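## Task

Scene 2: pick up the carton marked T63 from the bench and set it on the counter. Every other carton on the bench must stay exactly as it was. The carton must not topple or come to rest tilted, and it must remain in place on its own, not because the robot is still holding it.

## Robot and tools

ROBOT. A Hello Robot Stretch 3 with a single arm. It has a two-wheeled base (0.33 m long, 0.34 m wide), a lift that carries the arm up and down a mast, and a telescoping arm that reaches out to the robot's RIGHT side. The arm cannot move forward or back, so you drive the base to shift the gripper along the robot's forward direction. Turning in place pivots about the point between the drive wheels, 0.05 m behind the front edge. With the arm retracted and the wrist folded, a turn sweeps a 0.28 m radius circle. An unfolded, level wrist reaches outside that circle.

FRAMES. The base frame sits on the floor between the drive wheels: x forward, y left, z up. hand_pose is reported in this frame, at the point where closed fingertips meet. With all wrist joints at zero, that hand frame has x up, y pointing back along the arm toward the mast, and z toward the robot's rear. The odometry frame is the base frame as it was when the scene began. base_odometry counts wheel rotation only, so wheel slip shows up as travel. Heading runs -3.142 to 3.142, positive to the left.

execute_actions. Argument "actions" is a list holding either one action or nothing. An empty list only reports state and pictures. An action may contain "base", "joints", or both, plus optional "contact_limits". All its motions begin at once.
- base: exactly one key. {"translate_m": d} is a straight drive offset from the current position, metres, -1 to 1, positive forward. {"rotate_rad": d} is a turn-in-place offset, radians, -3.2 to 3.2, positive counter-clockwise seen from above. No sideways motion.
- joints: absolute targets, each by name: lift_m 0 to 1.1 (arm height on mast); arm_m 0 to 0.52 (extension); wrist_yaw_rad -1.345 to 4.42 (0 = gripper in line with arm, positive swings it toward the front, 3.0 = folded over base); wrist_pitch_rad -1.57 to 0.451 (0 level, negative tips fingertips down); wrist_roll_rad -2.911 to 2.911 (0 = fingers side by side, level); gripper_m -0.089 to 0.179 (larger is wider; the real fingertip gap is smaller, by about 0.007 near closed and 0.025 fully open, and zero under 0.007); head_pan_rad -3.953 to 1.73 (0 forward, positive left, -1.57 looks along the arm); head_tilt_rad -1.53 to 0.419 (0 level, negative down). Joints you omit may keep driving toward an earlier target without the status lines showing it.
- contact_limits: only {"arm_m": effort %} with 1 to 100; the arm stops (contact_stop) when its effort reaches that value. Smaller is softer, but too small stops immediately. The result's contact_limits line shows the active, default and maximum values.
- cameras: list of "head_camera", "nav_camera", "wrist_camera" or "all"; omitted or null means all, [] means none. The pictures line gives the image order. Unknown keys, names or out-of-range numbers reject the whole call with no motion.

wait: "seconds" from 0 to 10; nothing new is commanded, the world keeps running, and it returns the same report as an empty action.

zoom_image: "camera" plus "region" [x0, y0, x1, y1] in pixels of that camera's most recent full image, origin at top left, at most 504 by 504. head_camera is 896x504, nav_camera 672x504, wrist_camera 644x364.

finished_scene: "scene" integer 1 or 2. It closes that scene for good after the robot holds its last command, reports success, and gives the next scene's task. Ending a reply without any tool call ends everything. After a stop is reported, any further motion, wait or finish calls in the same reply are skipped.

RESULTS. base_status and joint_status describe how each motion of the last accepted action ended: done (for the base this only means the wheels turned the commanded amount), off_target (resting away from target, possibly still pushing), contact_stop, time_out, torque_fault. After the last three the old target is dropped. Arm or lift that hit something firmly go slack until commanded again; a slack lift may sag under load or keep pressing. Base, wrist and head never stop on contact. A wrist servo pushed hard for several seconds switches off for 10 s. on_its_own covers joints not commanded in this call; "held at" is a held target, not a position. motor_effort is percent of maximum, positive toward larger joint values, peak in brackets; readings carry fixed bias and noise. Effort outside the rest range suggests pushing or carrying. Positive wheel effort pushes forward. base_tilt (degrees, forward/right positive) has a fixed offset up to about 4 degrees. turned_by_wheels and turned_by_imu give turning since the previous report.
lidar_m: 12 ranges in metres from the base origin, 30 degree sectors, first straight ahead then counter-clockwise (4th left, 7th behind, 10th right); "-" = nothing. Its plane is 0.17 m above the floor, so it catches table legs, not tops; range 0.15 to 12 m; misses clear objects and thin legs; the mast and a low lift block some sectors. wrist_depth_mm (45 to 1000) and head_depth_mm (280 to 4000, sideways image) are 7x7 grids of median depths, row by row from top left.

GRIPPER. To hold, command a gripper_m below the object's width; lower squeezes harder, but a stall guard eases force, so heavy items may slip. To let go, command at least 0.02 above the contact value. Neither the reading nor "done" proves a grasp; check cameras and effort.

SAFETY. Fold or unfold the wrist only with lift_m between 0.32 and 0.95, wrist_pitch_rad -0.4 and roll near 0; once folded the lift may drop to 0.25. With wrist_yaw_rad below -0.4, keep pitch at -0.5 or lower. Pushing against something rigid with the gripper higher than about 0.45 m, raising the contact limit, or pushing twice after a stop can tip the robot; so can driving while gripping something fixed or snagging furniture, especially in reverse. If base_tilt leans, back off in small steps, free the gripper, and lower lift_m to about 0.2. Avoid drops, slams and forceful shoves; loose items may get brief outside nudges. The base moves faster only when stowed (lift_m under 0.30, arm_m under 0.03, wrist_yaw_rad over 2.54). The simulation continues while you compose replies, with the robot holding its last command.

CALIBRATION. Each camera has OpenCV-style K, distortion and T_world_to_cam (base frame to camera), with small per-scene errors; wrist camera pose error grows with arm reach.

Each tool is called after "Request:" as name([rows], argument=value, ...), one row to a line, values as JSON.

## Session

Request:
execute_actions(actions=[])

Scene clock: 0.00 s.
base_odometry: x=+0.000 y=+0.000 heading=+0.000 (m, m, rad; odometry frame)
turned_by_wheels: +0.000 (rad since the last result)
turned_by_imu: +0.000 (rad since the last result)
base_tilt: forward=+0.4 right=+0.5 (deg)
lidar_m: 0.75 0.70 0.72 1.91 1.66 1.91 1.39 0.74 0.75 1.01 2.76 1.02
head_depth_mm: 1832 2701 3400 3389 3343 1126 1077 / 1836 2712 3258 3225 3284 1108 2146 / 1880 2746 3017 3005 3009 1087 2034 / 1883 2696 2784 2782 2772 1072 835 / 1891 2581 2636 2622 1538 1059 780 / 1915 2455 2477 2504 2444 1049 732 / 1937 2320 2334 2332 2343 1031 694
base_status: not commanded
joint_positions: lift_m=+0.576 arm_m=+0.003 wrist_yaw_rad=+2.879 wrist_pitch_rad=-0.513 wrist_roll_rad=+0.018 gripper_m=+0.037 head_pan_rad=-0.003 head_tilt_rad=-0.008
joint_status: not commanded
motor_effort: left_wheel=+0 right_wheel=+1 lift_m=+19 arm_m=+1 wrist_yaw_rad=+0 wrist_pitch_rad=+5 wrist_roll_rad=+0 gripper_m=+1 head_pan_rad=+0 head_tilt_rad=+0 (%)
hand_pose: x=+0.0336 y=+0.0564 z=+0.5681 quat_wxyz=(+0.269, +0.707, +0.086, +0.648) (m; base frame)
wrist_depth_mm: - - - - - - - / - - - - - - - / - - - - 886 894 850 / - - - - 945 770 690 / 936 - 964 940 924 835 669 / 800 792 - 803 808 796 730 / 710 709 706 708 705 712 697
pictures: head_camera (sideways: a quarter turn clockwise sets it upright), nav_camera (sideways: a quarter turn counterclockwise sets it upright), wrist_camera
camera_calibration (this result's frames):
head_camera: T_world_to_cam=[[0.00973972, -0.0511875, -0.998642, 1.31691], [0.0196279, 0.998506, -0.0509891, 0.0697572], [0.99976, -0.0191046, 0.0107299, -0.0627865], [0, 0, 0, 1]] pos_world=[0.048576, -0.00344343, 1.31935]
nav_camera: T_world_to_cam=[[-0.0198575, 0.019822, 0.999606, -1.26217], [0.0427147, -0.998874, 0.020656, 0.0209857], [0.99889, 0.0431081, 0.0189885, -0.0714306], [0, 0, 0, 1]] pos_world=[0.0453913, 0.0490601, 1.2626]
wrist_camera: T_world_to_cam=[[0.95974, -0.280633, -0.0119881, -0.0106326], [-0.186553, -0.604924, -0.774122, 0.510436], [0.209992, 0.745192, -0.632923, 0.47984], [0, 0, 0, 1]] pos_world=[0.00466484, -0.0517821, 0.698714]
Images, in order (width x height): head_camera 896x504, nav_camera 672x504, wrist_camera 644x364.

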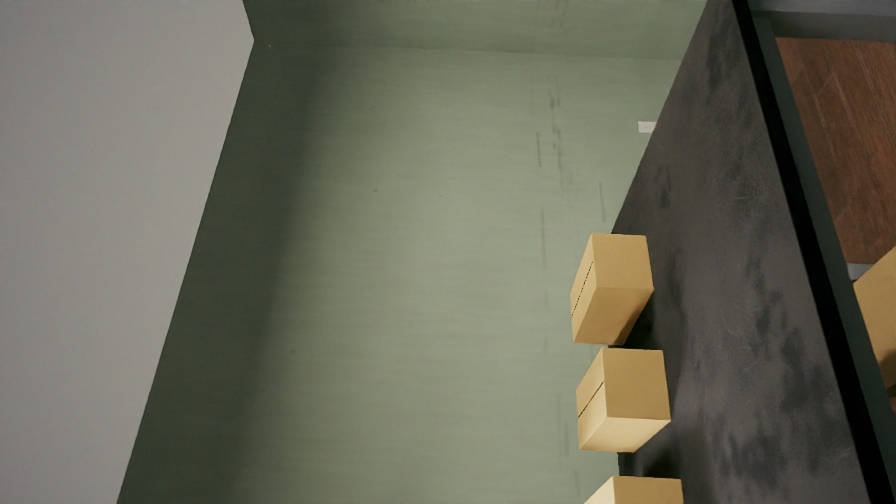

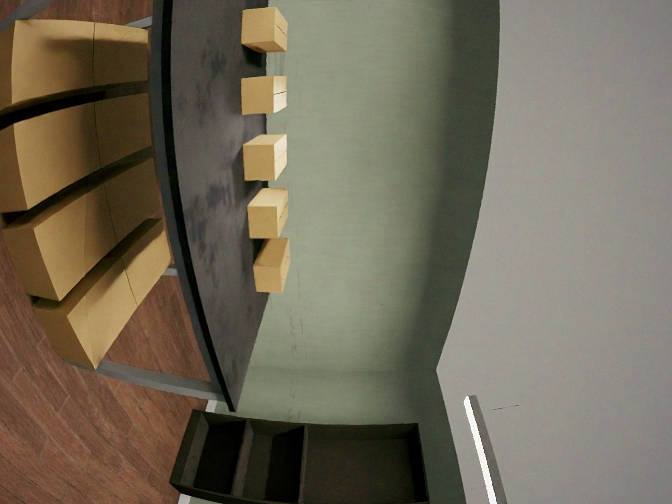

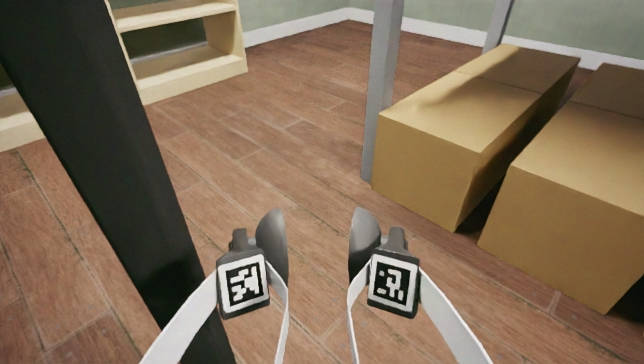

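Request:
execute_actions([
  {"base":{"rotate_rad":1.5},"joints":{"head_pan_rad":-0.5,"head_tilt_rad":-0.7,"lift_m":0.285,"wrist_yaw_rad":3.0,"wrist_pitch_rad":-0.4}},
], cameras=["head_camera","nav_camera"])

Scene clock: 10.53 s.
base_odometry: x=+0.000 y=+0.000 heading=+1.500 (m, m, rad; odometry frame)
turned_by_wheels: +1.500 (rad since the last result)
turned_by_imu: +1.514 (rad since the last result)
base_tilt: forward=+0.4 right=+0.5 (deg)
lidar_m: 1.91 1.60 2.04 1.42 0.74 0.74 0.95 2.76 1.10 0.75 0.70 0.72
head_depth_mm: 2022 1066 816 1624 1333 1113 1156 / 2136 1119 808 1604 1406 1163 1205 / 2228 1190 839 1705 1317 1232 1197 / 2349 2505 873 2058 1311 1296 1196 / 2465 2766 910 1092 1275 1358 1187 / 2610 2872 2666 2034 1651 1376 1182 / 2402 2611 2622 2020 1635 1373 1176
base_status: done
joint_positions: lift_m=+0.286 arm_m=+0.003 wrist_yaw_rad=+2.998 wrist_pitch_rad=-0.419 wrist_roll_rad=+0.018 gripper_m=+0.037 head_pan_rad=-0.493 head_tilt_rad=-0.691
joint_status: all done
motor_effort: left_wheel=-1(5) right_wheel=+2(6) lift_m=+8(20) arm_m=+1(0) wrist_yaw_rad=+2(5) wrist_pitch_rad=+6(7) wrist_roll_rad=+0(0) gripper_m=+0(0) head_pan_rad=-3(30) head_tilt_rad=-5(42) (%)
hand_pose: x=+0.0109 y=+0.0742 z=+0.2981 quat_wxyz=(+0.198, +0.706, +0.096, +0.673) (m; base frame)
wrist_depth_mm: 988 - - - - - - / - - - - - - - / - - - - - - 983 / 769 745 772 767 768 755 756 / 624 619 - 622 631 615 616 / 521 521 - 539 532 519 519 / 464 - - - 448 441 441
pictures: head_camera (sideways: a quarter turn clockwise sets it upright), nav_camera (sideways: a quarter turn counterclockwise sets it upright)
camera_calibration (this result's frames):
head_camera: T_world_to_cam=[[-0.572607, 0.249551, -0.780926, 1.0362], [0.455722, 0.888707, -0.0501612, 0.0659725], [0.681497, -0.384608, -0.622606, 0.763405], [0, 0, 0, 1]] pos_world=[0.0430089, -0.0236016, 1.2878]
nav_camera: T_world_to_cam=[[0.551432, -0.273812, 0.788003, -0.989348], [-0.430072, -0.902705, -0.0127112, 0.0673138], [0.714815, -0.331889, -0.61554, 0.756112], [0, 0, 0, 1]] pos_world=[0.0340277, 0.0408137, 1.24588]
Images, in order (width x height): head_camera 896x504, nav_camera 672x504.

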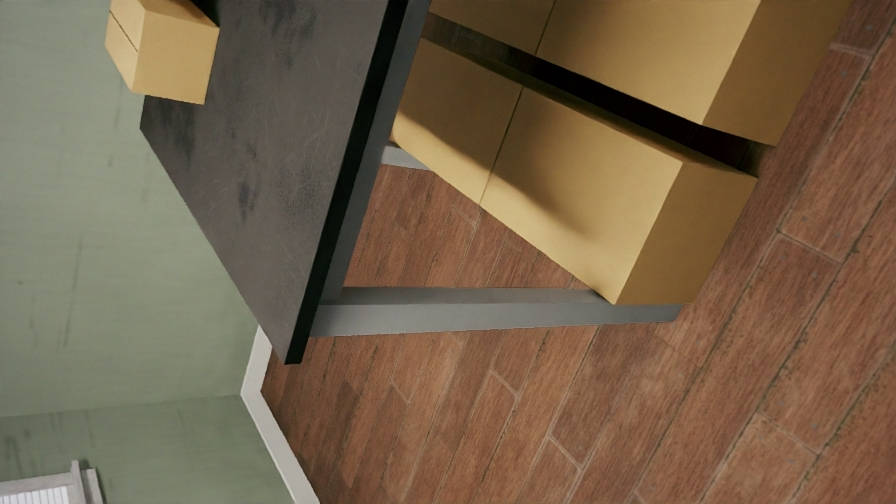

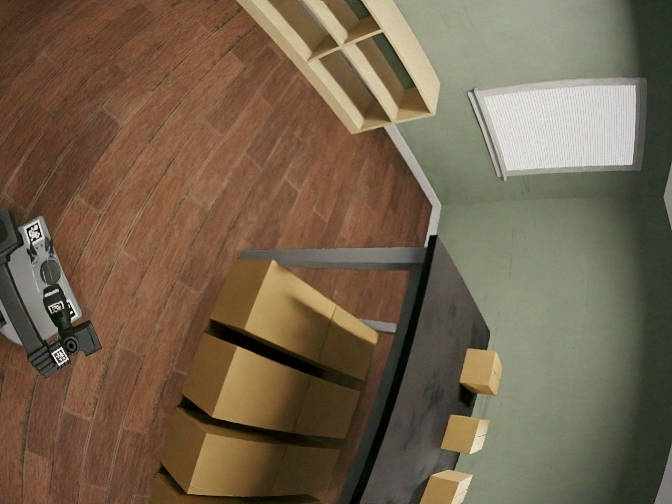

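Request:
execute_actions([
  {"base":{"translate_m":0.97}},
], cameras=[])

Request:
execute_actions([
  {"base":{"rotate_rad":-0.95},"joints":{"head_pan_rad":-0.2,"head_tilt_rad":-0.9}},
], cameras=["head_camera"])

Scene clock: 19.17 s.
base_odometry: x=+0.069 y=+0.968 heading=+1.500 (m, m, rad; odometry frame)
turned_by_wheels: +0.000 (rad since the last result)
turned_by_imu: +0.000 (rad since the last result)
base_tilt: forward=+0.4 right=+0.4 (deg)
lidar_m: 0.94 0.81 1.09 1.06 1.87 1.58 1.68 0.84 0.34 0.46 1.02 1.90
head_depth_mm: 1558 1726 1900 2034 1691 1409 1207 / 1638 1801 2025 2081 1680 1396 1203 / 1713 1890 2132 2067 1662 1397 1202 / 1795 2009 2265 2057 1660 1383 1193 / 1844 2067 2301 2055 1648 1382 1189 / 1637 1787 1985 2009 1638 1375 1184 / 1441 1548 1711 1834 1636 1364 1176
base_status: done
joint_positions: lift_m=+0.286 arm_m=+0.003 wrist_yaw_rad=+2.999 wrist_pitch_rad=-0.419 wrist_roll_rad=+0.018 gripper_m=+0.037 head_pan_rad=-0.493 head_tilt_rad=-0.692
joint_status: not commanded
motor_effort: left_wheel=-1(7) right_wheel=+2(8) lift_m=+8(8) arm_m=+1(0) wrist_yaw_rad=+1(2) wrist_pitch_rad=+6(6) wrist_roll_rad=+0(0) gripper_m=+0(0) head_pan_rad=-4(3) head_tilt_rad=-6(6) (%)
hand_pose: x=+0.0107 y=+0.0743 z=+0.2982 quat_wxyz=(+0.197, +0.706, +0.096, +0.673) (m; base frame)
wrist_depth_mm: - - - - - - 680 / - - - - - - 899 / - - - - 931 841 743 / 775 771 757 760 771 755 689 / 627 624 - 619 639 614 617 / 523 524 - 534 540 513 510 / 462 - - - 450 445 445
pictures: none
No camera images: the call's "cameras" was empty. Leave "cameras" out to get every camera's image.

Scene clock: 20.90 s.
base_odometry: x=+0.069 y=+0.968 heading=+0.550 (m, m, rad; odometry frame)
turned_by_wheels: -0.950 (rad since the last result)
turned_by_imu: -0.956 (rad since the last result)
base_tilt: forward=+0.4 right=+0.4 (deg)
lidar_m: 1.87 1.71 0.94 0.81 1.07 1.73 1.86 1.58 1.84 0.53 0.34 0.50
head_depth_mm: 957 723 597 1305 1145 1004 881 / 953 746 1962 1330 1166 1103 1079 / 1638 1098 1851 1408 1394 1263 1126 / 1695 1958 1991 1662 1432 1256 1122 / 1666 1921 1983 1655 1429 1247 1113 / 1646 1891 1962 1654 1421 1246 1111 / 1618 1866 1957 1643 1415 1247 1111
base_status: done
joint_positions: lift_m=+0.286 arm_m=+0.003 wrist_yaw_rad=+2.999 wrist_pitch_rad=-0.419 wrist_roll_rad=+0.018 gripper_m=+0.037 head_pan_rad=-0.207 head_tilt_rad=-0.889
joint_status: all done
motor_effort: left_wheel=+2(10) right_wheel=+0(5) lift_m=+8(8) arm_m=+1(0) wrist_yaw_rad=+1(1) wrist_pitch_rad=+6(6) wrist_roll_rad=+1(0) gripper_m=+0(1) head_pan_rad=+4(23) head_tilt_rad=-7(26) (%)
hand_pose: x=+0.0107 y=+0.0743 z=+0.2982 quat_wxyz=(+0.197, +0.706, +0.096, +0.673) (m; base frame)
wrist_depth_mm: 924 - 967 - - - - / - - - - - - - / 852 - 901 919 935 - 979 / 776 762 771 761 771 757 751 / 624 625 - 618 634 615 607 / 529 518 - 540 529 520 518 / 461 - - - 445 448 442
pictures: head_camera (sideways: a quarter turn clockwise sets it upright)
camera_calibration (this result's frames):
head_camera: T_world_to_cam=[[-0.758188, 0.10698, -0.6432, 0.85784], [0.177246, 0.983118, -0.0454162, 0.0614813], [0.627483, -0.148439, -0.76435, 0.94809], [0, 0, 0, 1]] pos_world=[0.0445951, -0.0114818, 1.27923]
Images, in order (width x height): head_camera 896x504.

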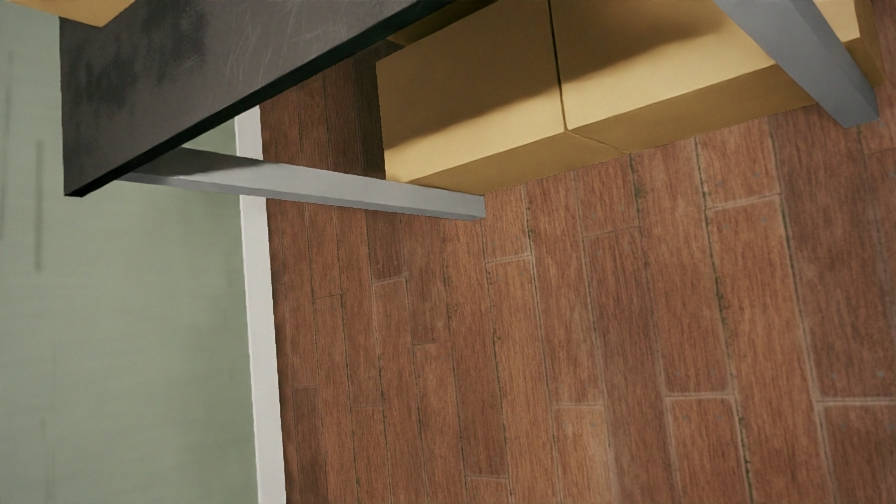

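Request:
execute_actions([
  {"base":{"translate_m":1.0}},
], cameras=[])

Request:
execute_actions([
  {"base":{"translate_m":0.49}},
], cameras=[])

Request:
execute_actions([
  {"base":{"rotate_rad":-1.565},"joints":{"head_pan_rad":-0.6,"head_tilt_rad":-0.4}},
], cameras=["head_camera","nav_camera"])

Scene clock: 29.60 s.
base_odometry: x=+0.921 y=+1.490 heading=+0.550 (m, m, rad; odometry frame)
turned_by_wheels: +0.000 (rad since the last result)
turned_by_imu: +0.000 (rad since the last result)
base_tilt: forward=+0.4 right=+0.5 (deg)
lidar_m: 0.87 0.91 1.25 1.21 1.25 1.36 2.86 0.51 0.37 0.30 1.24 0.91
head_depth_mm: 809 949 1138 1437 1463 1272 1132 / 797 929 1113 1390 1450 1266 1128 / 784 910 1087 1350 1439 1261 1124 / 771 892 1063 1309 1434 1255 1118 / 757 878 1040 1277 1428 1254 1116 / 745 861 1019 1236 1403 1246 1107 / 735 844 992 1209 1392 1245 1112
base_status: done
joint_positions: lift_m=+0.286 arm_m=+0.003 wrist_yaw_rad=+2.999 wrist_pitch_rad=-0.419 wrist_roll_rad=+0.018 gripper_m=+0.037 head_pan_rad=-0.207 head_tilt_rad=-0.890
joint_status: not commanded
motor_effort: left_wheel=+2(10) right_wheel=+0(6) lift_m=+8(8) arm_m=+0(0) wrist_yaw_rad=+1(1) wrist_pitch_rad=+6(6) wrist_roll_rad=+0(1) gripper_m=+1(0) head_pan_rad=+2(4) head_tilt_rad=-5(7) (%)
hand_pose: x=+0.0107 y=+0.0743 z=+0.2982 quat_wxyz=(+0.197, +0.706, +0.096, +0.673) (m; base frame)
wrist_depth_mm: 758 - - - - - 915 / - - - - - - 927 / 832 - - - - - 893 / 776 757 761 774 767 763 764 / 618 617 - 616 630 616 613 / 518 515 - 535 538 516 516 / 464 - - - 446 445 445
pictures: none
No camera images: the call's "cameras" was empty. Leave "cameras" out to get every camera's image.

Scene clock: 32.97 s.
base_odometry: x=+1.339 y=+1.746 heading=+0.550 (m, m, rad; odometry frame)
turned_by_wheels: +0.000 (rad since the last result)
turned_by_imu: +0.000 (rad since the last result)
base_tilt: forward=+0.4 right=+0.5 (deg)
lidar_m: 0.38 0.40 0.55 1.20 1.25 1.27 1.31 0.56 0.65 1.47 0.54 0.40
head_depth_mm: 331 387 466 584 785 1183 1132 / 325 379 455 567 751 1122 1128 / 320 372 444 551 725 1058 1123 / 315 365 434 535 698 1006 1122 / 310 358 423 520 674 953 1117 / 305 352 415 507 650 910 1111 / 300 345 406 494 629 870 1092
base_status: done
joint_positions: lift_m=+0.286 arm_m=+0.003 wrist_yaw_rad=+2.999 wrist_pitch_rad=-0.419 wrist_roll_rad=+0.018 gripper_m=+0.037 head_pan_rad=-0.207 head_tilt_rad=-0.890
joint_status: not commanded
motor_effort: left_wheel=+2(10) right_wheel=+0(4) lift_m=+8(8) arm_m=+0(0) wrist_yaw_rad=+1(1) wrist_pitch_rad=+6(6) wrist_roll_rad=+0(0) gripper_m=+1(0) head_pan_rad=+3(3) head_tilt_rad=-6(5) (%)
hand_pose: x=+0.0107 y=+0.0743 z=+0.2982 quat_wxyz=(+0.197, +0.706, +0.096, +0.673) (m; base frame)
wrist_depth_mm: - - - - 946 565 411 / - - - - 941 578 416 / - - - - 885 597 417 / 775 775 775 776 759 598 425 / 619 620 - 613 629 565 434 / 527 520 - 530 536 519 423 / 459 - - - 447 444 423
pictures: none
No camera images: the call's "cameras" was empty. Leave "cameras" out to get every camera's image.

Scene clock: 35.07 s.
base_odometry: x=+1.339 y=+1.746 heading=-1.015 (m, m, rad; odometry frame)
turned_by_wheels: -1.565 (rad since the last result)
turned_by_imu: -1.573 (rad since the last result)
base_tilt: forward=+0.4 right=+0.5 (deg)
lidar_m: 1.41 0.54 0.40 0.38 0.40 0.56 1.20 1.25 1.27 1.31 0.56 0.66
head_depth_mm: 3736 3952 3318 764 713 601 665 / - - 3611 847 711 1385 1133 / 3813 - 1988 942 810 1406 1133 / 3596 3801 1395 1014 1760 1396 1182 / 3393 3607 1366 1170 1825 1440 1305 / 3212 3378 1562 2950 1807 1602 1398 / 3003 3181 3331 2882 2160 1720 1392
base_status: done
joint_positions: lift_m=+0.286 arm_m=+0.003 wrist_yaw_rad=+2.999 wrist_pitch_rad=-0.419 wrist_roll_rad=+0.018 gripper_m=+0.037 head_pan_rad=-0.593 head_tilt_rad=-0.408
joint_status: all done
motor_effort: left_wheel=+2(11) right_wheel=+0(7) lift_m=+8(8) arm_m=+0(0) wrist_yaw_rad=+1(1) wrist_pitch_rad=+6(6) wrist_roll_rad=+0(0) gripper_m=+0(1) head_pan_rad=-3(28) head_tilt_rad=+5(37) (%)
hand_pose: x=+0.0107 y=+0.0743 z=+0.2982 quat_wxyz=(+0.197, +0.706, +0.096, +0.673) (m; base frame)
wrist_depth_mm: 359 - 379 394 404 418 430 / 387 - 412 423 436 452 473 / 422 - 446 465 481 497 522 / 455 470 495 508 528 546 573 / 490 511 - 549 560 585 607 / 513 522 - 531 533 523 509 / 463 - - - 442 447 444
pictures: head_camera (sideways: a quarter turn clockwise sets it upright), nav_camera (sideways: a quarter turn counterclockwise sets it upright)
camera_calibration (this result's frames):
head_camera: T_world_to_cam=[[-0.343567, 0.169883, -0.923635, 1.2209], [0.554493, 0.830467, -0.0535092, 0.0697479], [0.757958, -0.530533, -0.37952, 0.446653], [0, 0, 0, 1]] pos_world=[0.0422435, -0.0283703, 1.30092]
nav_camera: T_world_to_cam=[[0.318672, -0.190963, 0.92843, -1.17107], [-0.516782, -0.856116, 0.00129003, 0.0496168], [0.794597, -0.480207, -0.371506, 0.438103], [0, 0, 0, 1]] pos_world=[0.0507109, 0.0292282, 1.24995]
Images, in order (width x height): head_camera 896x504, nav_camera 672x504.

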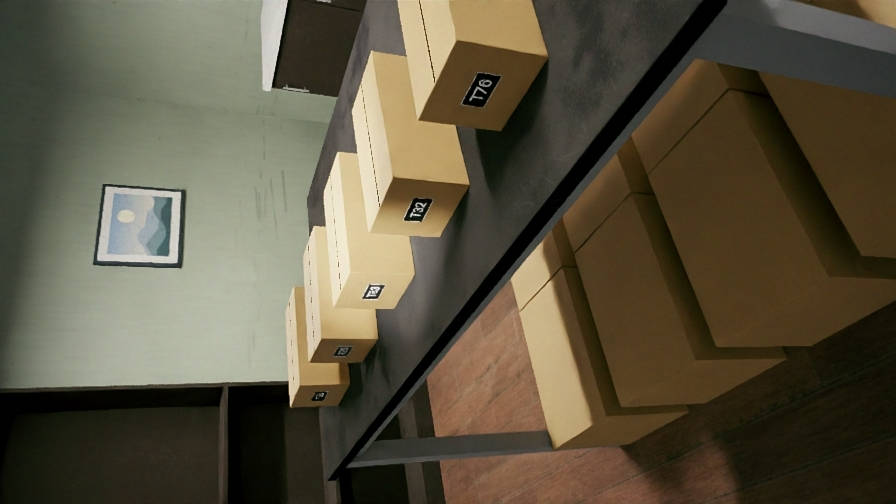

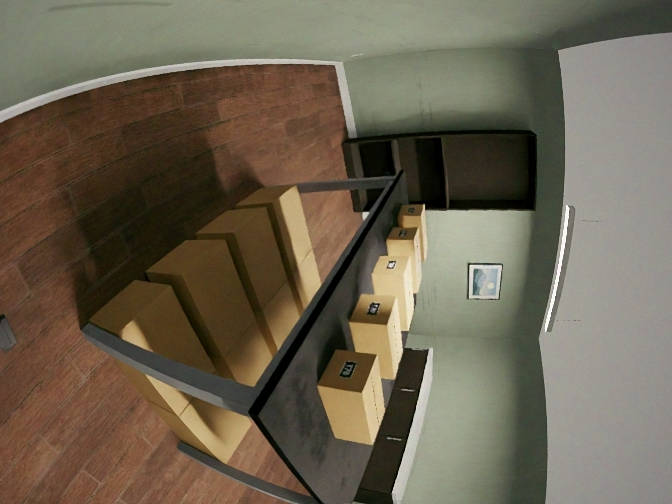

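Request:
zoom_image(camera="head_camera", region=[280, 260, 430, 420])

Region (280, 260, 430, 420) of head_camera's 896x504 image, scaled by 3.150, with more detail than that image has; it fills the left 472 columns of this view, and the rest is white.

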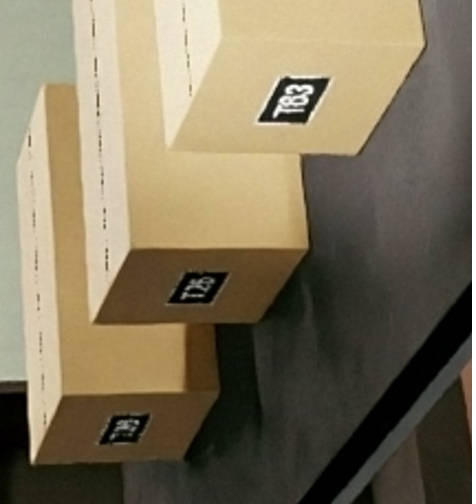

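Request:
execute_actions([
  {"base":{"translate_m":1.0},"joints":{"head_pan_rad":-1.57,"head_tilt_rad":-0.6,"lift_m":0.94}},
], cameras=["head_camera"])

Scene clock: 49.97 s.
base_odometry: x=+1.867 y=+0.897 heading=-1.015 (m, m, rad; odometry frame)
turned_by_wheels: +0.000 (rad since the last result)
turned_by_imu: -0.001 (rad since the last result)
base_tilt: forward=+0.4 right=+0.5 (deg)
lidar_m: 1.35 0.51 0.38 0.37 0.38 0.53 1.55 0.66 0.49 0.47 0.49 0.69
head_depth_mm: 2835 3121 712 636 565 - - / 2866 3129 810 668 602 - - / 2886 3121 955 702 598 1266 - / 2911 2590 684 642 593 1279 - / 2916 2595 724 645 592 1250 - / 2864 2604 837 686 620 1193 - / 2886 2623 699 651 624 1219 990
base_status: done
joint_positions: lift_m=+0.939 arm_m=+0.003 wrist_yaw_rad=+2.999 wrist_pitch_rad=-0.418 wrist_roll_rad=+0.018 gripper_m=+0.037 head_pan_rad=-1.563 head_tilt_rad=-0.593
joint_status: all done
motor_effort: left_wheel=+2(11) right_wheel=-1(5) lift_m=+29(30) arm_m=+1(1) wrist_yaw_rad=+1(1) wrist_pitch_rad=+6(6) wrist_roll_rad=+1(1) gripper_m=+1(0) head_pan_rad=-4(41) head_tilt_rad=-4(24) (%)
hand_pose: x=+0.0107 y=+0.0744 z=+0.9519 quat_wxyz=(+0.197, +0.706, +0.096, +0.673) (m; base frame)
wrist_depth_mm: 348 - 365 377 386 397 415 / 371 - 396 405 419 436 456 / 404 - 428 444 459 483 498 / 441 449 467 486 503 530 548 / 482 497 - 535 554 595 619 / 536 551 - 614 629 676 710 / 606 619 688 707 746 769 818
pictures: head_camera (sideways: a quarter turn clockwise sets it upright)
camera_calibration (this result's frames):
head_camera: T_world_to_cam=[[-0.0554329, 0.542177, -0.838434, 1.10801], [0.998416, 0.0219716, -0.051802, 0.0648047], [-0.00966415, -0.839977, -0.542536, 0.663454], [0, 0, 0, 1]] pos_world=[0.00313001, -0.044877, 1.2923]
Images, in order (width x height): head_camera 896x504.

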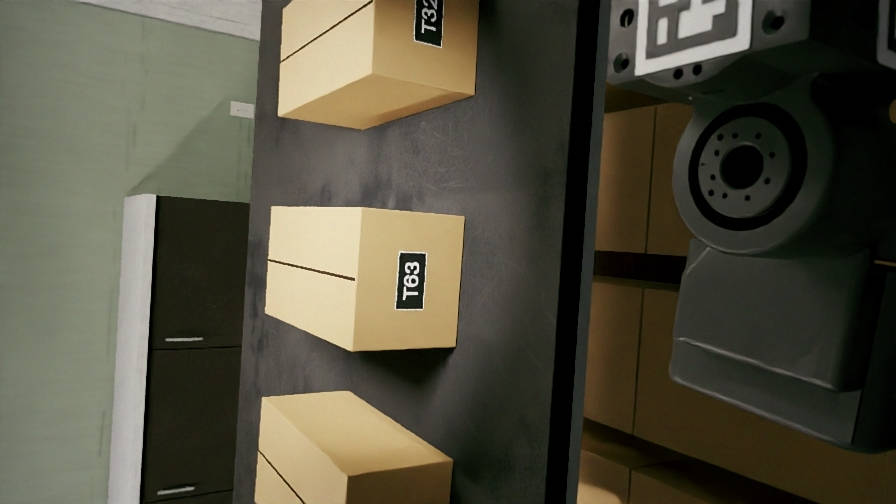

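Request:
execute_actions([
  {"base":{"translate_m":0.045},"joints":{"wrist_yaw_rad":0,"lift_m":0.95}},
], cameras=[])

Request:
execute_actions([
  {"joints":{"lift_m":1.098,"wrist_pitch_rad":-0.7,"gripper_m":0.179,"wrist_roll_rad":0,"arm_m":0.2}},
], cameras=["head_camera","wrist_camera"])

Scene clock: 58.77 s.
base_odometry: x=+1.891 y=+0.859 heading=-1.015 (m, m, rad; odometry frame)
turned_by_wheels: +0.000 (rad since the last result)
turned_by_imu: +0.000 (rad since the last result)
base_tilt: forward=+0.4 right=+0.4 (deg)
lidar_m: 1.34 0.51 0.38 0.37 0.38 0.53 1.54 0.66 0.49 0.47 0.49 0.68
head_depth_mm: 2853 3110 736 655 576 - - / 2852 3116 961 711 602 - - / 2856 3065 739 648 581 - - / 2870 2618 686 642 576 - - / 2941 2588 982 665 591 1166 986 / 2890 2608 756 660 622 1163 984 / 2925 2621 660 646 625 1211 1005
base_status: done
joint_positions: lift_m=+0.949 arm_m=+0.003 wrist_yaw_rad=+0.002 wrist_pitch_rad=-0.418 wrist_roll_rad=+0.018 gripper_m=+0.037 head_pan_rad=-1.563 head_tilt_rad=-0.593
joint_status: all done
motor_effort: left_wheel=+2(7) right_wheel=+0(2) lift_m=+29(29) arm_m=+1(0) wrist_yaw_rad=-4(6) wrist_pitch_rad=+6(6) wrist_roll_rad=+0(0) gripper_m=+1(0) head_pan_rad=-4(3) head_tilt_rad=-6(4) (%)
hand_pose: x=-0.0210 y=-0.3721 z=+0.9619 quat_wxyz=(+0.686, +0.147, -0.697, -0.148) (m; base frame)
wrist_depth_mm: 341 391 538 337 966 389 326 / 353 363 501 350 517 355 342 / 387 380 388 376 406 371 374 / 313 314 312 312 309 308 308 / 285 282 273 275 272 272 269 / - - - - - - - / - 858 859 916 845 868 -
pictures: none
No camera images: the call's "cameras" was empty. Leave "cameras" out to get every camera's image.

Scene clock: 61.47 s.
base_odometry: x=+1.891 y=+0.859 heading=-1.015 (m, m, rad; odometry frame)
turned_by_wheels: +0.000 (rad since the last result)
turned_by_imu: +0.000 (rad since the last result)
base_tilt: forward=+0.4 right=+0.5 (deg)
lidar_m: 1.34 0.51 0.38 0.37 0.38 0.53 1.54 0.66 0.49 0.48 0.49 0.68
head_depth_mm: - - 712 655 586 1267 1057 / - - 988 708 604 1189 1003 / - - - 650 599 1178 995 / 2894 2602 646 643 594 1342 1144 / 2907 2605 1048 664 591 1168 985 / 2916 2587 754 660 621 1162 980 / 2896 2617 660 647 625 1210 998
base_status: not commanded
joint_positions: lift_m=+1.097 arm_m=+0.200 wrist_yaw_rad=+0.001 wrist_pitch_rad=-0.711 wrist_roll_rad=+0.003 gripper_m=+0.179 head_pan_rad=-1.563 head_tilt_rad=-0.593
joint_status: all done
motor_effort: left_wheel=+2(2) right_wheel=-1(0) lift_m=+29(30) arm_m=+4(3) wrist_yaw_rad=-2(3) wrist_pitch_rad=+3(4) wrist_roll_rad=-1(2) gripper_m=+1(85) head_pan_rad=-2(3) head_tilt_rad=-3(4) (%)
hand_pose: x=-0.0214 y=-0.5231 z=+1.0506 quat_wxyz=(+0.662, +0.246, -0.663, -0.246) (m; base frame)
wrist_depth_mm: 360 373 608 363 622 384 384 / 295 330 448 299 491 330 304 / 259 335 268 254 416 326 257 / 261 341 276 254 367 325 241 / 309 323 321 308 325 325 289 / - 294 294 296 297 298 302 / 260 268 267 270 270 272 266
pictures: head_camera (sideways: a quarter turn clockwise sets it upright), wrist_camera
camera_calibration (this result's frames):
head_camera: T_world_to_cam=[[-0.0552914, 0.542324, -0.838348, 1.1079], [0.998421, 0.0217174, -0.0517998, 0.0648018], [-0.00988549, -0.839889, -0.542669, 0.663628], [0, 0, 0, 1]] pos_world=[0.0031182, -0.0448747, 1.29229]
wrist_camera: T_world_to_cam=[[-0.999906, 0.0130682, 0.00404119, -0.0197959], [0.00752529, 0.772246, -0.635279, 1.10184], [-0.0114228, -0.635189, -0.772272, 0.648206], [0, 0, 0, 1]] pos_world=[-0.0206815, -0.438901, 1.20065]
Images, in order (width x height): head_camera 896x504, wrist_camera 644x364.

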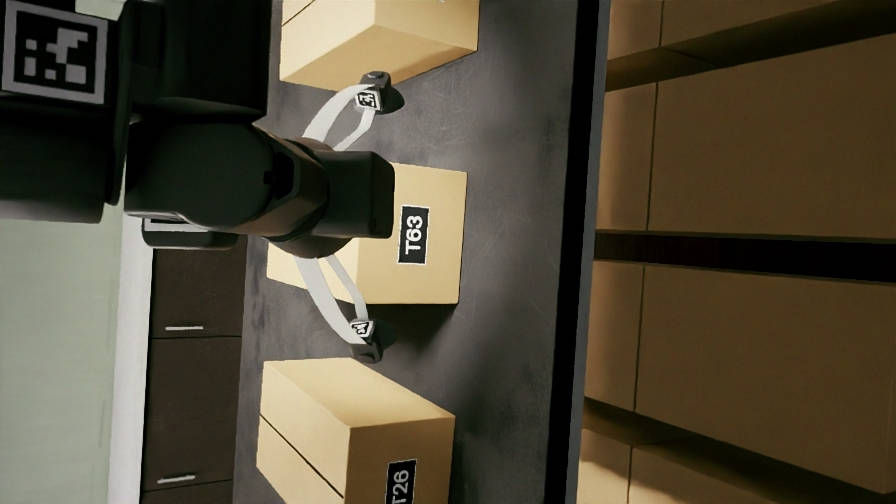

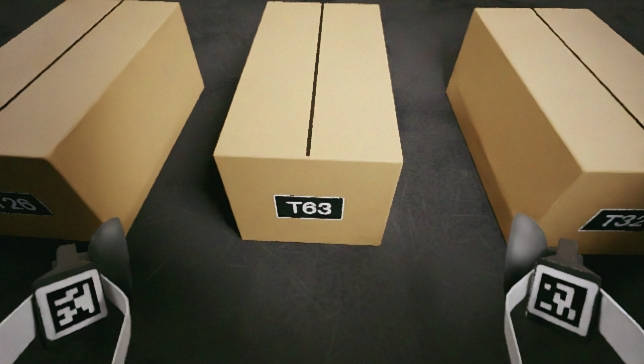

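Request:
execute_actions([
  {"joints":{"arm_m":0.42}},
], cameras=["head_camera","wrist_camera"])

Scene clock: 67.77 s.
base_odometry: x=+1.891 y=+0.859 heading=-1.015 (m, m, rad; odometry frame)
turned_by_wheels: +0.000 (rad since the last result)
turned_by_imu: -0.001 (rad since the last result)
base_tilt: forward=+0.4 right=+0.5 (deg)
lidar_m: 1.34 0.51 0.38 0.37 0.38 0.53 1.54 0.66 0.49 0.47 0.49 0.68
head_depth_mm: 2941 3123 735 656 586 1265 1050 / - 3172 960 709 603 1184 999 / - - 734 650 599 1180 998 / 2891 2571 682 644 595 1345 1142 / 2925 2589 954 665 591 1171 986 / 2893 2624 754 659 620 1166 981 / 2883 2604 661 647 626 1218 997
base_status: not commanded
joint_positions: lift_m=+1.097 arm_m=+0.420 wrist_yaw_rad=+0.001 wrist_pitch_rad=-0.711 wrist_roll_rad=+0.003 gripper_m=+0.179 head_pan_rad=-1.563 head_tilt_rad=-0.593
joint_status: all done
motor_effort: left_wheel=+2(2) right_wheel=+0(0) lift_m=+29(29) arm_m=+5(4) wrist_yaw_rad=-2(1) wrist_pitch_rad=+4(3) wrist_roll_rad=-2(2) gripper_m=+0(1) head_pan_rad=-3(2) head_tilt_rad=-5(3) (%)
hand_pose: x=-0.0214 y=-0.7431 z=+1.0506 quat_wxyz=(+0.662, +0.246, -0.663, -0.246) (m; base frame)
wrist_depth_mm: 598 601 617 613 621 616 616 / 500 501 503 505 514 512 510 / 250 426 401 253 429 428 433 / 230 355 225 220 231 369 228 / 231 322 193 193 204 319 215 / - 295 174 174 178 298 197 / 243 261 157 158 158 265 224
pictures: head_camera (sideways: a quarter turn clockwise sets it upright), wrist_camera
camera_calibration (this result's frames):
head_camera: T_world_to_cam=[[-0.0552825, 0.542339, -0.838339, 1.10789], [0.998422, 0.0217016, -0.0517996, 0.0648015], [-0.00989958, -0.83988, -0.542683, 0.663646], [0, 0, 0, 1]] pos_world=[0.00311745, -0.0448745, 1.29229]
wrist_camera: T_world_to_cam=[[-0.999905, 0.013213, 0.00404988, -0.0168497], [0.00763286, 0.772316, -0.635192, 1.27167], [-0.0115205, -0.635101, -0.772343, 0.508601], [0, 0, 0, 1]] pos_world=[-0.0206952, -0.658896, 1.20064]
Images, in order (width x height): head_camera 896x504, wrist_camera 644x364.

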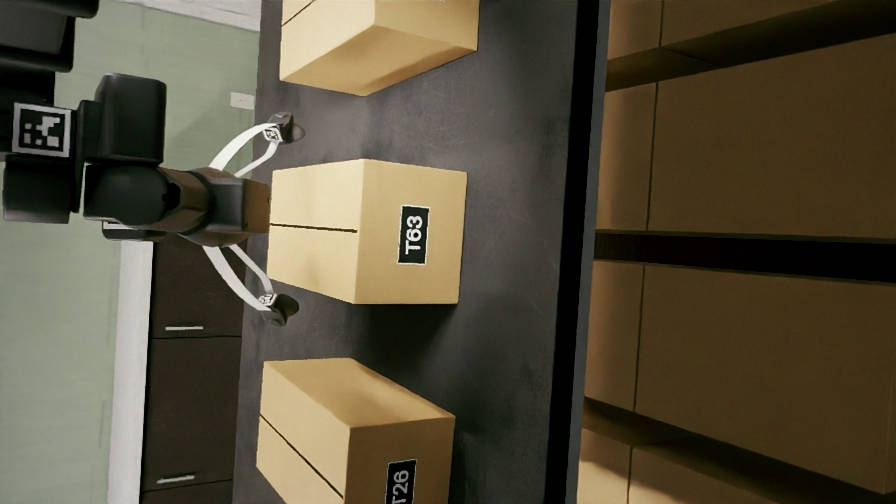

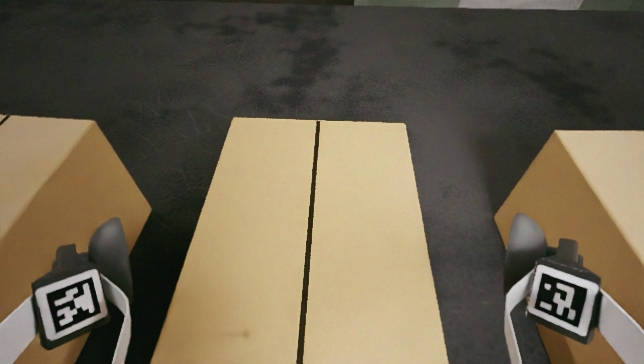

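Request:
execute_actions([
  {"base":{"translate_m":0.011},"joints":{"arm_m":0.45,"wrist_yaw_rad":-0.03,"wrist_pitch_rad":-0.84}},
], cameras=["wrist_camera"])

Scene clock: 76.07 s.
base_odometry: x=+1.896 y=+0.849 heading=-1.015 (m, m, rad; odometry frame)
turned_by_wheels: +0.000 (rad since the last result)
turned_by_imu: +0.000 (rad since the last result)
base_tilt: forward=+0.4 right=+0.5 (deg)
lidar_m: 1.34 0.51 0.38 0.37 0.38 0.53 1.54 0.66 0.49 0.47 0.49 0.69
head_depth_mm: 2953 3117 758 658 586 1236 1051 / - 3184 964 709 604 1188 1000 / - 3234 691 646 598 1180 997 / 2889 2561 683 642 595 1276 1200 / 2913 2599 928 691 590 1170 986 / 2863 2601 719 657 620 1163 982 / 2939 2604 660 647 626 1216 1046
base_status: done
joint_positions: lift_m=+1.097 arm_m=+0.450 wrist_yaw_rad=-0.028 wrist_pitch_rad=-0.848 wrist_roll_rad=+0.003 gripper_m=+0.179 head_pan_rad=-1.563 head_tilt_rad=-0.593
joint_status: all done
motor_effort: left_wheel=+2(6) right_wheel=+0(4) lift_m=+29(29) arm_m=+5(4) wrist_yaw_rad=-2(2) wrist_pitch_rad=+2(3) wrist_roll_rad=-2(1) gripper_m=+1(0) head_pan_rad=-3(3) head_tilt_rad=-5(3) (%)
hand_pose: x=-0.0258 y=-0.7461 z=+1.0280 quat_wxyz=(+0.640, +0.281, -0.649, -0.301) (m; base frame)
wrist_depth_mm: 454 449 452 454 457 460 455 / 397 399 399 402 401 402 407 / 222 353 206 202 208 361 221 / 224 309 183 183 183 310 221 / 225 292 166 167 167 293 222 / - 264 153 153 152 271 201 / 236 244 141 142 142 246 233
pictures: wrist_camera
camera_calibration (this result's frames):
wrist_camera: T_world_to_cam=[[-0.999121, 0.0414928, 0.00593132, -0.00194536], [0.032237, 0.851144, -0.523942, 1.20473], [-0.0267882, -0.52329, -0.851733, 0.653837], [0, 0, 0, 1]] pos_world=[-0.0232655, -0.683175, 1.18812]
Images, in order (width x height): wrist_camera 644x364.

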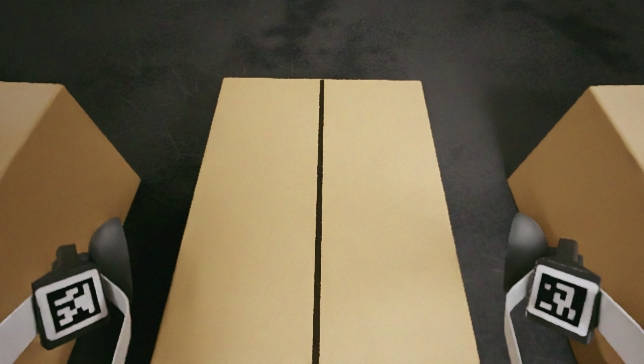

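Centred. Lower.

Request:
execute_actions([
  {"joints":{"lift_m":1.05}},
], cameras=["head_camera","wrist_camera"])

Scene clock: 78.87 s.
base_odometry: x=+1.896 y=+0.849 heading=-1.015 (m, m, rad; odometry frame)
turned_by_wheels: +0.000 (rad since the last result)
turned_by_imu: +0.000 (rad since the last result)
base_tilt: forward=+0.4 right=+0.4 (deg)
lidar_m: 1.34 0.51 0.38 0.37 0.38 0.53 1.54 0.66 0.49 0.47 0.49 0.68
head_depth_mm: 2807 3184 761 656 587 1232 1051 / 2802 3182 1025 710 604 1183 998 / 2817 - 652 648 601 1179 997 / 2888 2604 648 648 594 1271 1195 / 2915 2578 930 691 592 1167 983 / 2892 2597 720 656 622 1162 981 / 2920 2614 661 648 627 1217 1045
base_status: not commanded
joint_positions: lift_m=+1.057 arm_m=+0.450 wrist_yaw_rad=-0.028 wrist_pitch_rad=-0.806 wrist_roll_rad=+0.003 gripper_m=+0.179 head_pan_rad=-1.563 head_tilt_rad=-0.593
joint_status: lift_m contact_stop (moved -0.041 of -0.047)
on_its_own: lift_m is slack since a contact_stop, until your next command for it (your +1.050 is given up)
motor_effort: left_wheel=+2(5) right_wheel=+0(3) lift_m=+19(25) arm_m=+4(3) wrist_yaw_rad=-2(3) wrist_pitch_rad=-12(15) wrist_roll_rad=-2(2) gripper_m=+1(1) head_pan_rad=-3(2) head_tilt_rad=-5(5) (%)
hand_pose: x=-0.0261 y=-0.7546 z=+0.9939 quat_wxyz=(+0.646, +0.268, -0.655, -0.287) (m; base frame)
wrist_depth_mm: 425 425 430 432 432 431 436 / 365 365 192 187 188 372 364 / 220 326 164 164 165 327 219 / 221 277 146 147 146 283 220 / 224 254 132 132 132 138 221 / - 120 120 120 121 121 203 / 212 112 110 111 111 113 217
pictures: head_camera (sideways: a quarter turn clockwise sets it upright), wrist_camera
camera_calibration (this result's frames):
head_camera: T_world_to_cam=[[-0.0552827, 0.542355, -0.838329, 1.10787], [0.998422, 0.0217029, -0.0517993, 0.0648011], [-0.00989946, -0.839869, -0.542699, 0.663667], [0, 0, 0, 1]] pos_world=[0.00311746, -0.0448743, 1.29229]
wrist_camera: T_world_to_cam=[[-0.999089, 0.0423723, 0.00498258, -0.0000600928], [0.0323502, 0.828517, -0.559028, 1.21197], [-0.0278154, -0.558358, -0.829134, 0.571391], [0, 0, 0, 1]] pos_world=[-0.0233741, -0.685097, 1.15129]
Images, in order (width x height): head_camera 896x504, wrist_camera 644x364.

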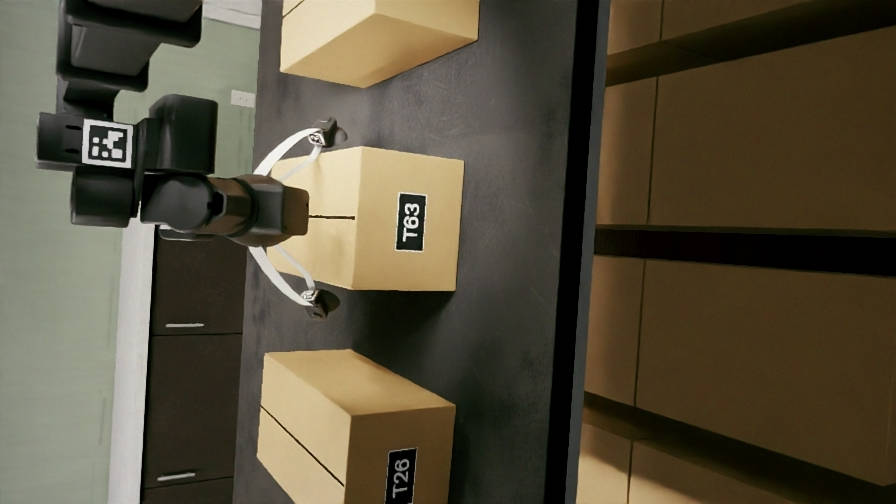

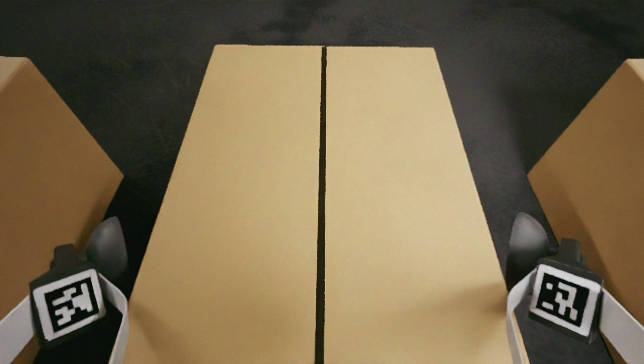

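Request:
execute_actions([
  {"joints":{"lift_m":1.068}},
], cameras=[])

Request:
execute_actions([
  {"joints":{"gripper_m":0.115}},
], cameras=["head_camera","wrist_camera"])

Scene clock: 89.27 s.
base_odometry: x=+1.896 y=+0.849 heading=-1.015 (m, m, rad; odometry frame)
turned_by_wheels: +0.000 (rad since the last result)
turned_by_imu: +0.000 (rad since the last result)
base_tilt: forward=+0.4 right=+0.5 (deg)
lidar_m: 1.34 0.51 0.38 0.37 0.38 0.53 1.54 0.66 0.49 0.47 0.49 0.68
head_depth_mm: 2778 3173 759 656 587 1240 1050 / 2784 3214 1020 709 602 1184 1000 / 2812 - 654 648 599 1179 997 / 2899 2588 649 643 594 1273 1195 / 2916 2597 930 690 590 1167 986 / 2879 2605 719 656 621 1157 979 / 2892 2625 659 647 626 1222 1044
base_status: not commanded
joint_positions: lift_m=+1.067 arm_m=+0.450 wrist_yaw_rad=-0.028 wrist_pitch_rad=-0.848 wrist_roll_rad=+0.003 gripper_m=+0.179 head_pan_rad=-1.563 head_tilt_rad=-0.593
joint_status: all done
motor_effort: left_wheel=+2(2) right_wheel=+0(0) lift_m=+29(28) arm_m=+3(4) wrist_yaw_rad=-3(2) wrist_pitch_rad=+2(12) wrist_roll_rad=-2(2) gripper_m=+0(1) head_pan_rad=-3(3) head_tilt_rad=-4(3) (%)
hand_pose: x=-0.0259 y=-0.7462 z=+0.9980 quat_wxyz=(+0.639, +0.281, -0.649, -0.301) (m; base frame)
wrist_depth_mm: 402 404 404 407 410 406 408 / 336 356 183 184 185 360 230 / 221 318 163 163 165 318 220 / 224 275 147 148 148 282 220 / 224 257 134 134 134 257 220 / - 123 123 123 123 124 202 / 213 115 114 114 114 118 217
pictures: none
No camera images: the call's "cameras" was empty. Leave "cameras" out to get every camera's image.

Scene clock: 90.40 s.
base_odometry: x=+1.896 y=+0.849 heading=-1.015 (m, m, rad; odometry frame)
turned_by_wheels: +0.000 (rad since the last result)
turned_by_imu: +0.000 (rad since the last result)
base_tilt: forward=+0.4 right=+0.5 (deg)
lidar_m: 1.34 0.51 0.38 0.37 0.38 0.53 1.54 0.66 0.49 0.47 0.49 0.69
head_depth_mm: 2758 3172 761 658 586 1242 1051 / 2808 3183 1021 708 604 1188 1003 / 2828 - 657 650 601 1178 996 / 2869 2609 650 647 595 1275 1195 / 2906 2595 932 693 592 1167 986 / 2874 2585 721 656 622 1163 982 / 2921 2617 661 647 626 1215 1048
base_status: not commanded
joint_positions: lift_m=+1.068 arm_m=+0.450 wrist_yaw_rad=-0.030 wrist_pitch_rad=-0.822 wrist_roll_rad=+0.007 gripper_m=+0.116 head_pan_rad=-1.563 head_tilt_rad=-0.593
joint_status: all done
motor_effort: left_wheel=+1(2) right_wheel=+2(0) lift_m=+25(29) arm_m=+4(3) wrist_yaw_rad=+0(2) wrist_pitch_rad=-7(7) wrist_roll_rad=-3(4) gripper_m=-15(92) head_pan_rad=-3(2) head_tilt_rad=-4(5) (%)
hand_pose: x=-0.0263 y=-0.7515 z=+1.0022 quat_wxyz=(+0.642, +0.272, -0.654, -0.293) (m; base frame)
wrist_depth_mm: 430 432 432 433 428 434 433 / 370 376 201 196 202 379 367 / 221 332 173 173 174 334 218 / 224 290 155 155 155 291 220 / 226 263 141 141 141 271 220 / 217 130 128 128 129 128 211 / 220 121 118 118 118 123 212
pictures: head_camera (sideways: a quarter turn clockwise sets it upright), wrist_camera
camera_calibration (this result's frames):
head_camera: T_world_to_cam=[[-0.0552827, 0.542355, -0.838329, 1.10787], [0.998422, 0.0217028, -0.0517993, 0.0648011], [-0.00989956, -0.839869, -0.542699, 0.663667], [0, 0, 0, 1]] pos_world=[0.00311746, -0.0448743, 1.29229]
wrist_camera: T_world_to_cam=[[-0.998909, 0.0466207, 0.00273286, 0.00504552], [0.0375703, 0.836993, -0.545922, 1.20741], [-0.0277386, -0.545223, -0.837832, 0.598637], [0, 0, 0, 1]] pos_world=[-0.0237174, -0.684439, 1.1607]
Images, in order (width x height): head_camera 896x504, wrist_camera 644x364.

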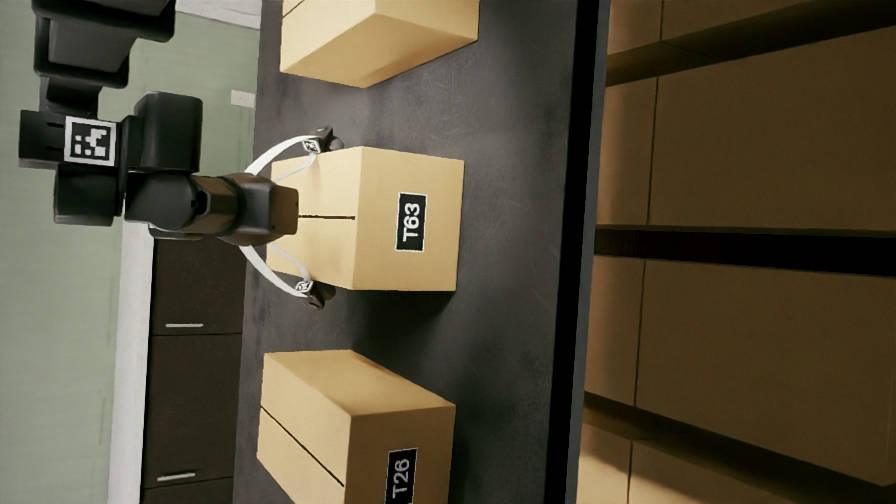

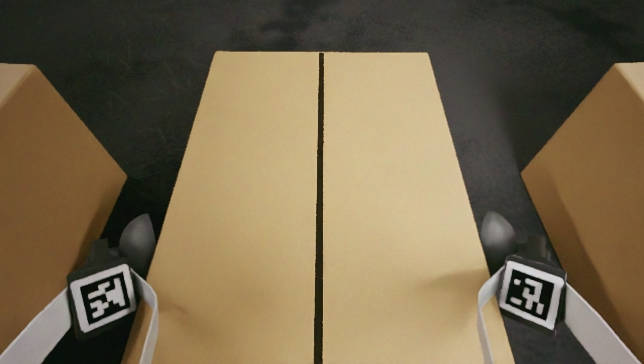

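Request:
execute_actions([
  {"joints":{"gripper_m":0.102,"wrist_pitch_rad":-0.81}},
], cameras=[])

Request:
execute_actions([
  {"joints":{"lift_m":1.085}},
], cameras=["head_camera","wrist_camera"])

Scene clock: 94.13 s.
base_odometry: x=+1.896 y=+0.849 heading=-1.015 (m, m, rad; odometry frame)
turned_by_wheels: +0.000 (rad since the last result)
turned_by_imu: +0.000 (rad since the last result)
base_tilt: forward=+0.4 right=+0.5 (deg)
lidar_m: 1.34 0.51 0.38 0.37 0.38 0.53 1.54 0.66 0.49 0.47 0.49 0.68
head_depth_mm: 2758 3162 759 658 587 1236 1052 / 2791 3231 1021 709 603 1192 994 / 2803 - 658 648 599 1181 995 / 2868 2596 648 650 596 1272 1195 / 2879 2602 928 691 591 1170 986 / 2896 2599 719 656 623 1158 982 / 2928 2613 660 648 626 1220 1047
base_status: not commanded
joint_positions: lift_m=+1.068 arm_m=+0.450 wrist_yaw_rad=-0.030 wrist_pitch_rad=-0.811 wrist_roll_rad=+0.007 gripper_m=+0.103 head_pan_rad=-1.563 head_tilt_rad=-0.593
joint_status: all done
motor_effort: left_wheel=+1(1) right_wheel=+1(2) lift_m=+25(25) arm_m=+4(4) wrist_yaw_rad=+0(1) wrist_pitch_rad=+0(7) wrist_roll_rad=-4(4) gripper_m=-20(74) head_pan_rad=-3(2) head_tilt_rad=-2(4) (%)
hand_pose: x=-0.0264 y=-0.7537 z=+1.0039 quat_wxyz=(+0.643, +0.268, -0.656, -0.290) (m; base frame)
wrist_depth_mm: 437 436 434 439 446 442 445 / 378 378 203 200 204 381 370 / 222 334 175 175 175 336 220 / 223 290 156 157 156 294 220 / 224 263 141 142 142 272 222 / 216 129 129 129 129 129 212 / 222 120 118 118 119 123 213
pictures: none
No camera images: the call's "cameras" was empty. Leave "cameras" out to get every camera's image.

Scene clock: 95.03 s.
base_odometry: x=+1.896 y=+0.849 heading=-1.015 (m, m, rad; odometry frame)
turned_by_wheels: +0.000 (rad since the last result)
turned_by_imu: +0.000 (rad since the last result)
base_tilt: forward=+0.4 right=+0.4 (deg)
lidar_m: 1.34 0.51 0.38 0.37 0.38 0.53 1.54 0.66 0.49 0.47 0.49 0.68
head_depth_mm: - 3119 759 656 586 1243 1052 / - 3189 990 708 602 1188 999 / - - 662 647 598 1180 994 / 2885 2594 657 651 594 1275 1200 / 2903 2594 927 692 591 1168 985 / 2889 2609 720 655 621 1162 982 / 2887 2604 660 645 627 1217 1044
base_status: not commanded
joint_positions: lift_m=+1.084 arm_m=+0.450 wrist_yaw_rad=-0.030 wrist_pitch_rad=-0.825 wrist_roll_rad=+0.004 gripper_m=+0.103 head_pan_rad=-1.563 head_tilt_rad=-0.593
joint_status: all done
motor_effort: left_wheel=+2(2) right_wheel=+0(0) lift_m=+30(29) arm_m=+3(3) wrist_yaw_rad=+0(0) wrist_pitch_rad=+5(5) wrist_roll_rad=-2(4) gripper_m=-18(19) head_pan_rad=-3(2) head_tilt_rad=-4(5) (%)
hand_pose: x=-0.0263 y=-0.7509 z=+1.0185 quat_wxyz=(+0.643, +0.273, -0.653, -0.294) (m; base frame)
wrist_depth_mm: 449 444 451 452 450 454 457 / 394 392 188 188 192 399 402 / 222 346 168 169 169 352 219 / 223 298 153 153 153 303 220 / 227 263 141 140 140 271 220 / 218 130 130 129 129 129 211 / - 124 121 120 120 124 211
pictures: head_camera (sideways: a quarter turn clockwise sets it upright), wrist_camera
camera_calibration (this result's frames):
head_camera: T_world_to_cam=[[-0.0552826, 0.542355, -0.838329, 1.10787], [0.998422, 0.0217026, -0.0517993, 0.0648011], [-0.00989966, -0.839869, -0.542699, 0.663667], [0, 0, 0, 1]] pos_world=[0.00311745, -0.0448743, 1.29229]
wrist_camera: T_world_to_cam=[[-0.999012, 0.0441541, 0.00503728, 0.000792121], [0.0343324, 0.838781, -0.543385, 1.21442], [-0.0282178, -0.542675, -0.839469, 0.616146], [0, 0, 0, 1]] pos_world=[-0.0235164, -0.684305, 1.17713]
Images, in order (width x height): head_camera 896x504, wrist_camera 644x364.

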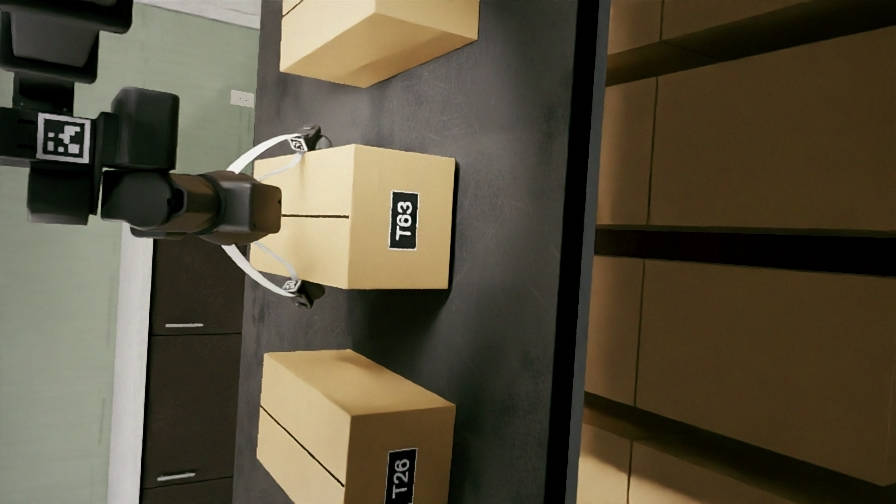

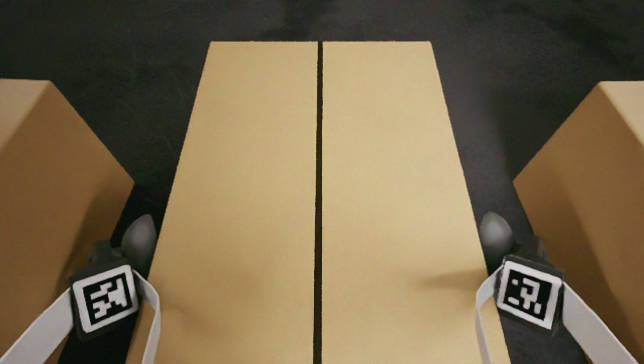

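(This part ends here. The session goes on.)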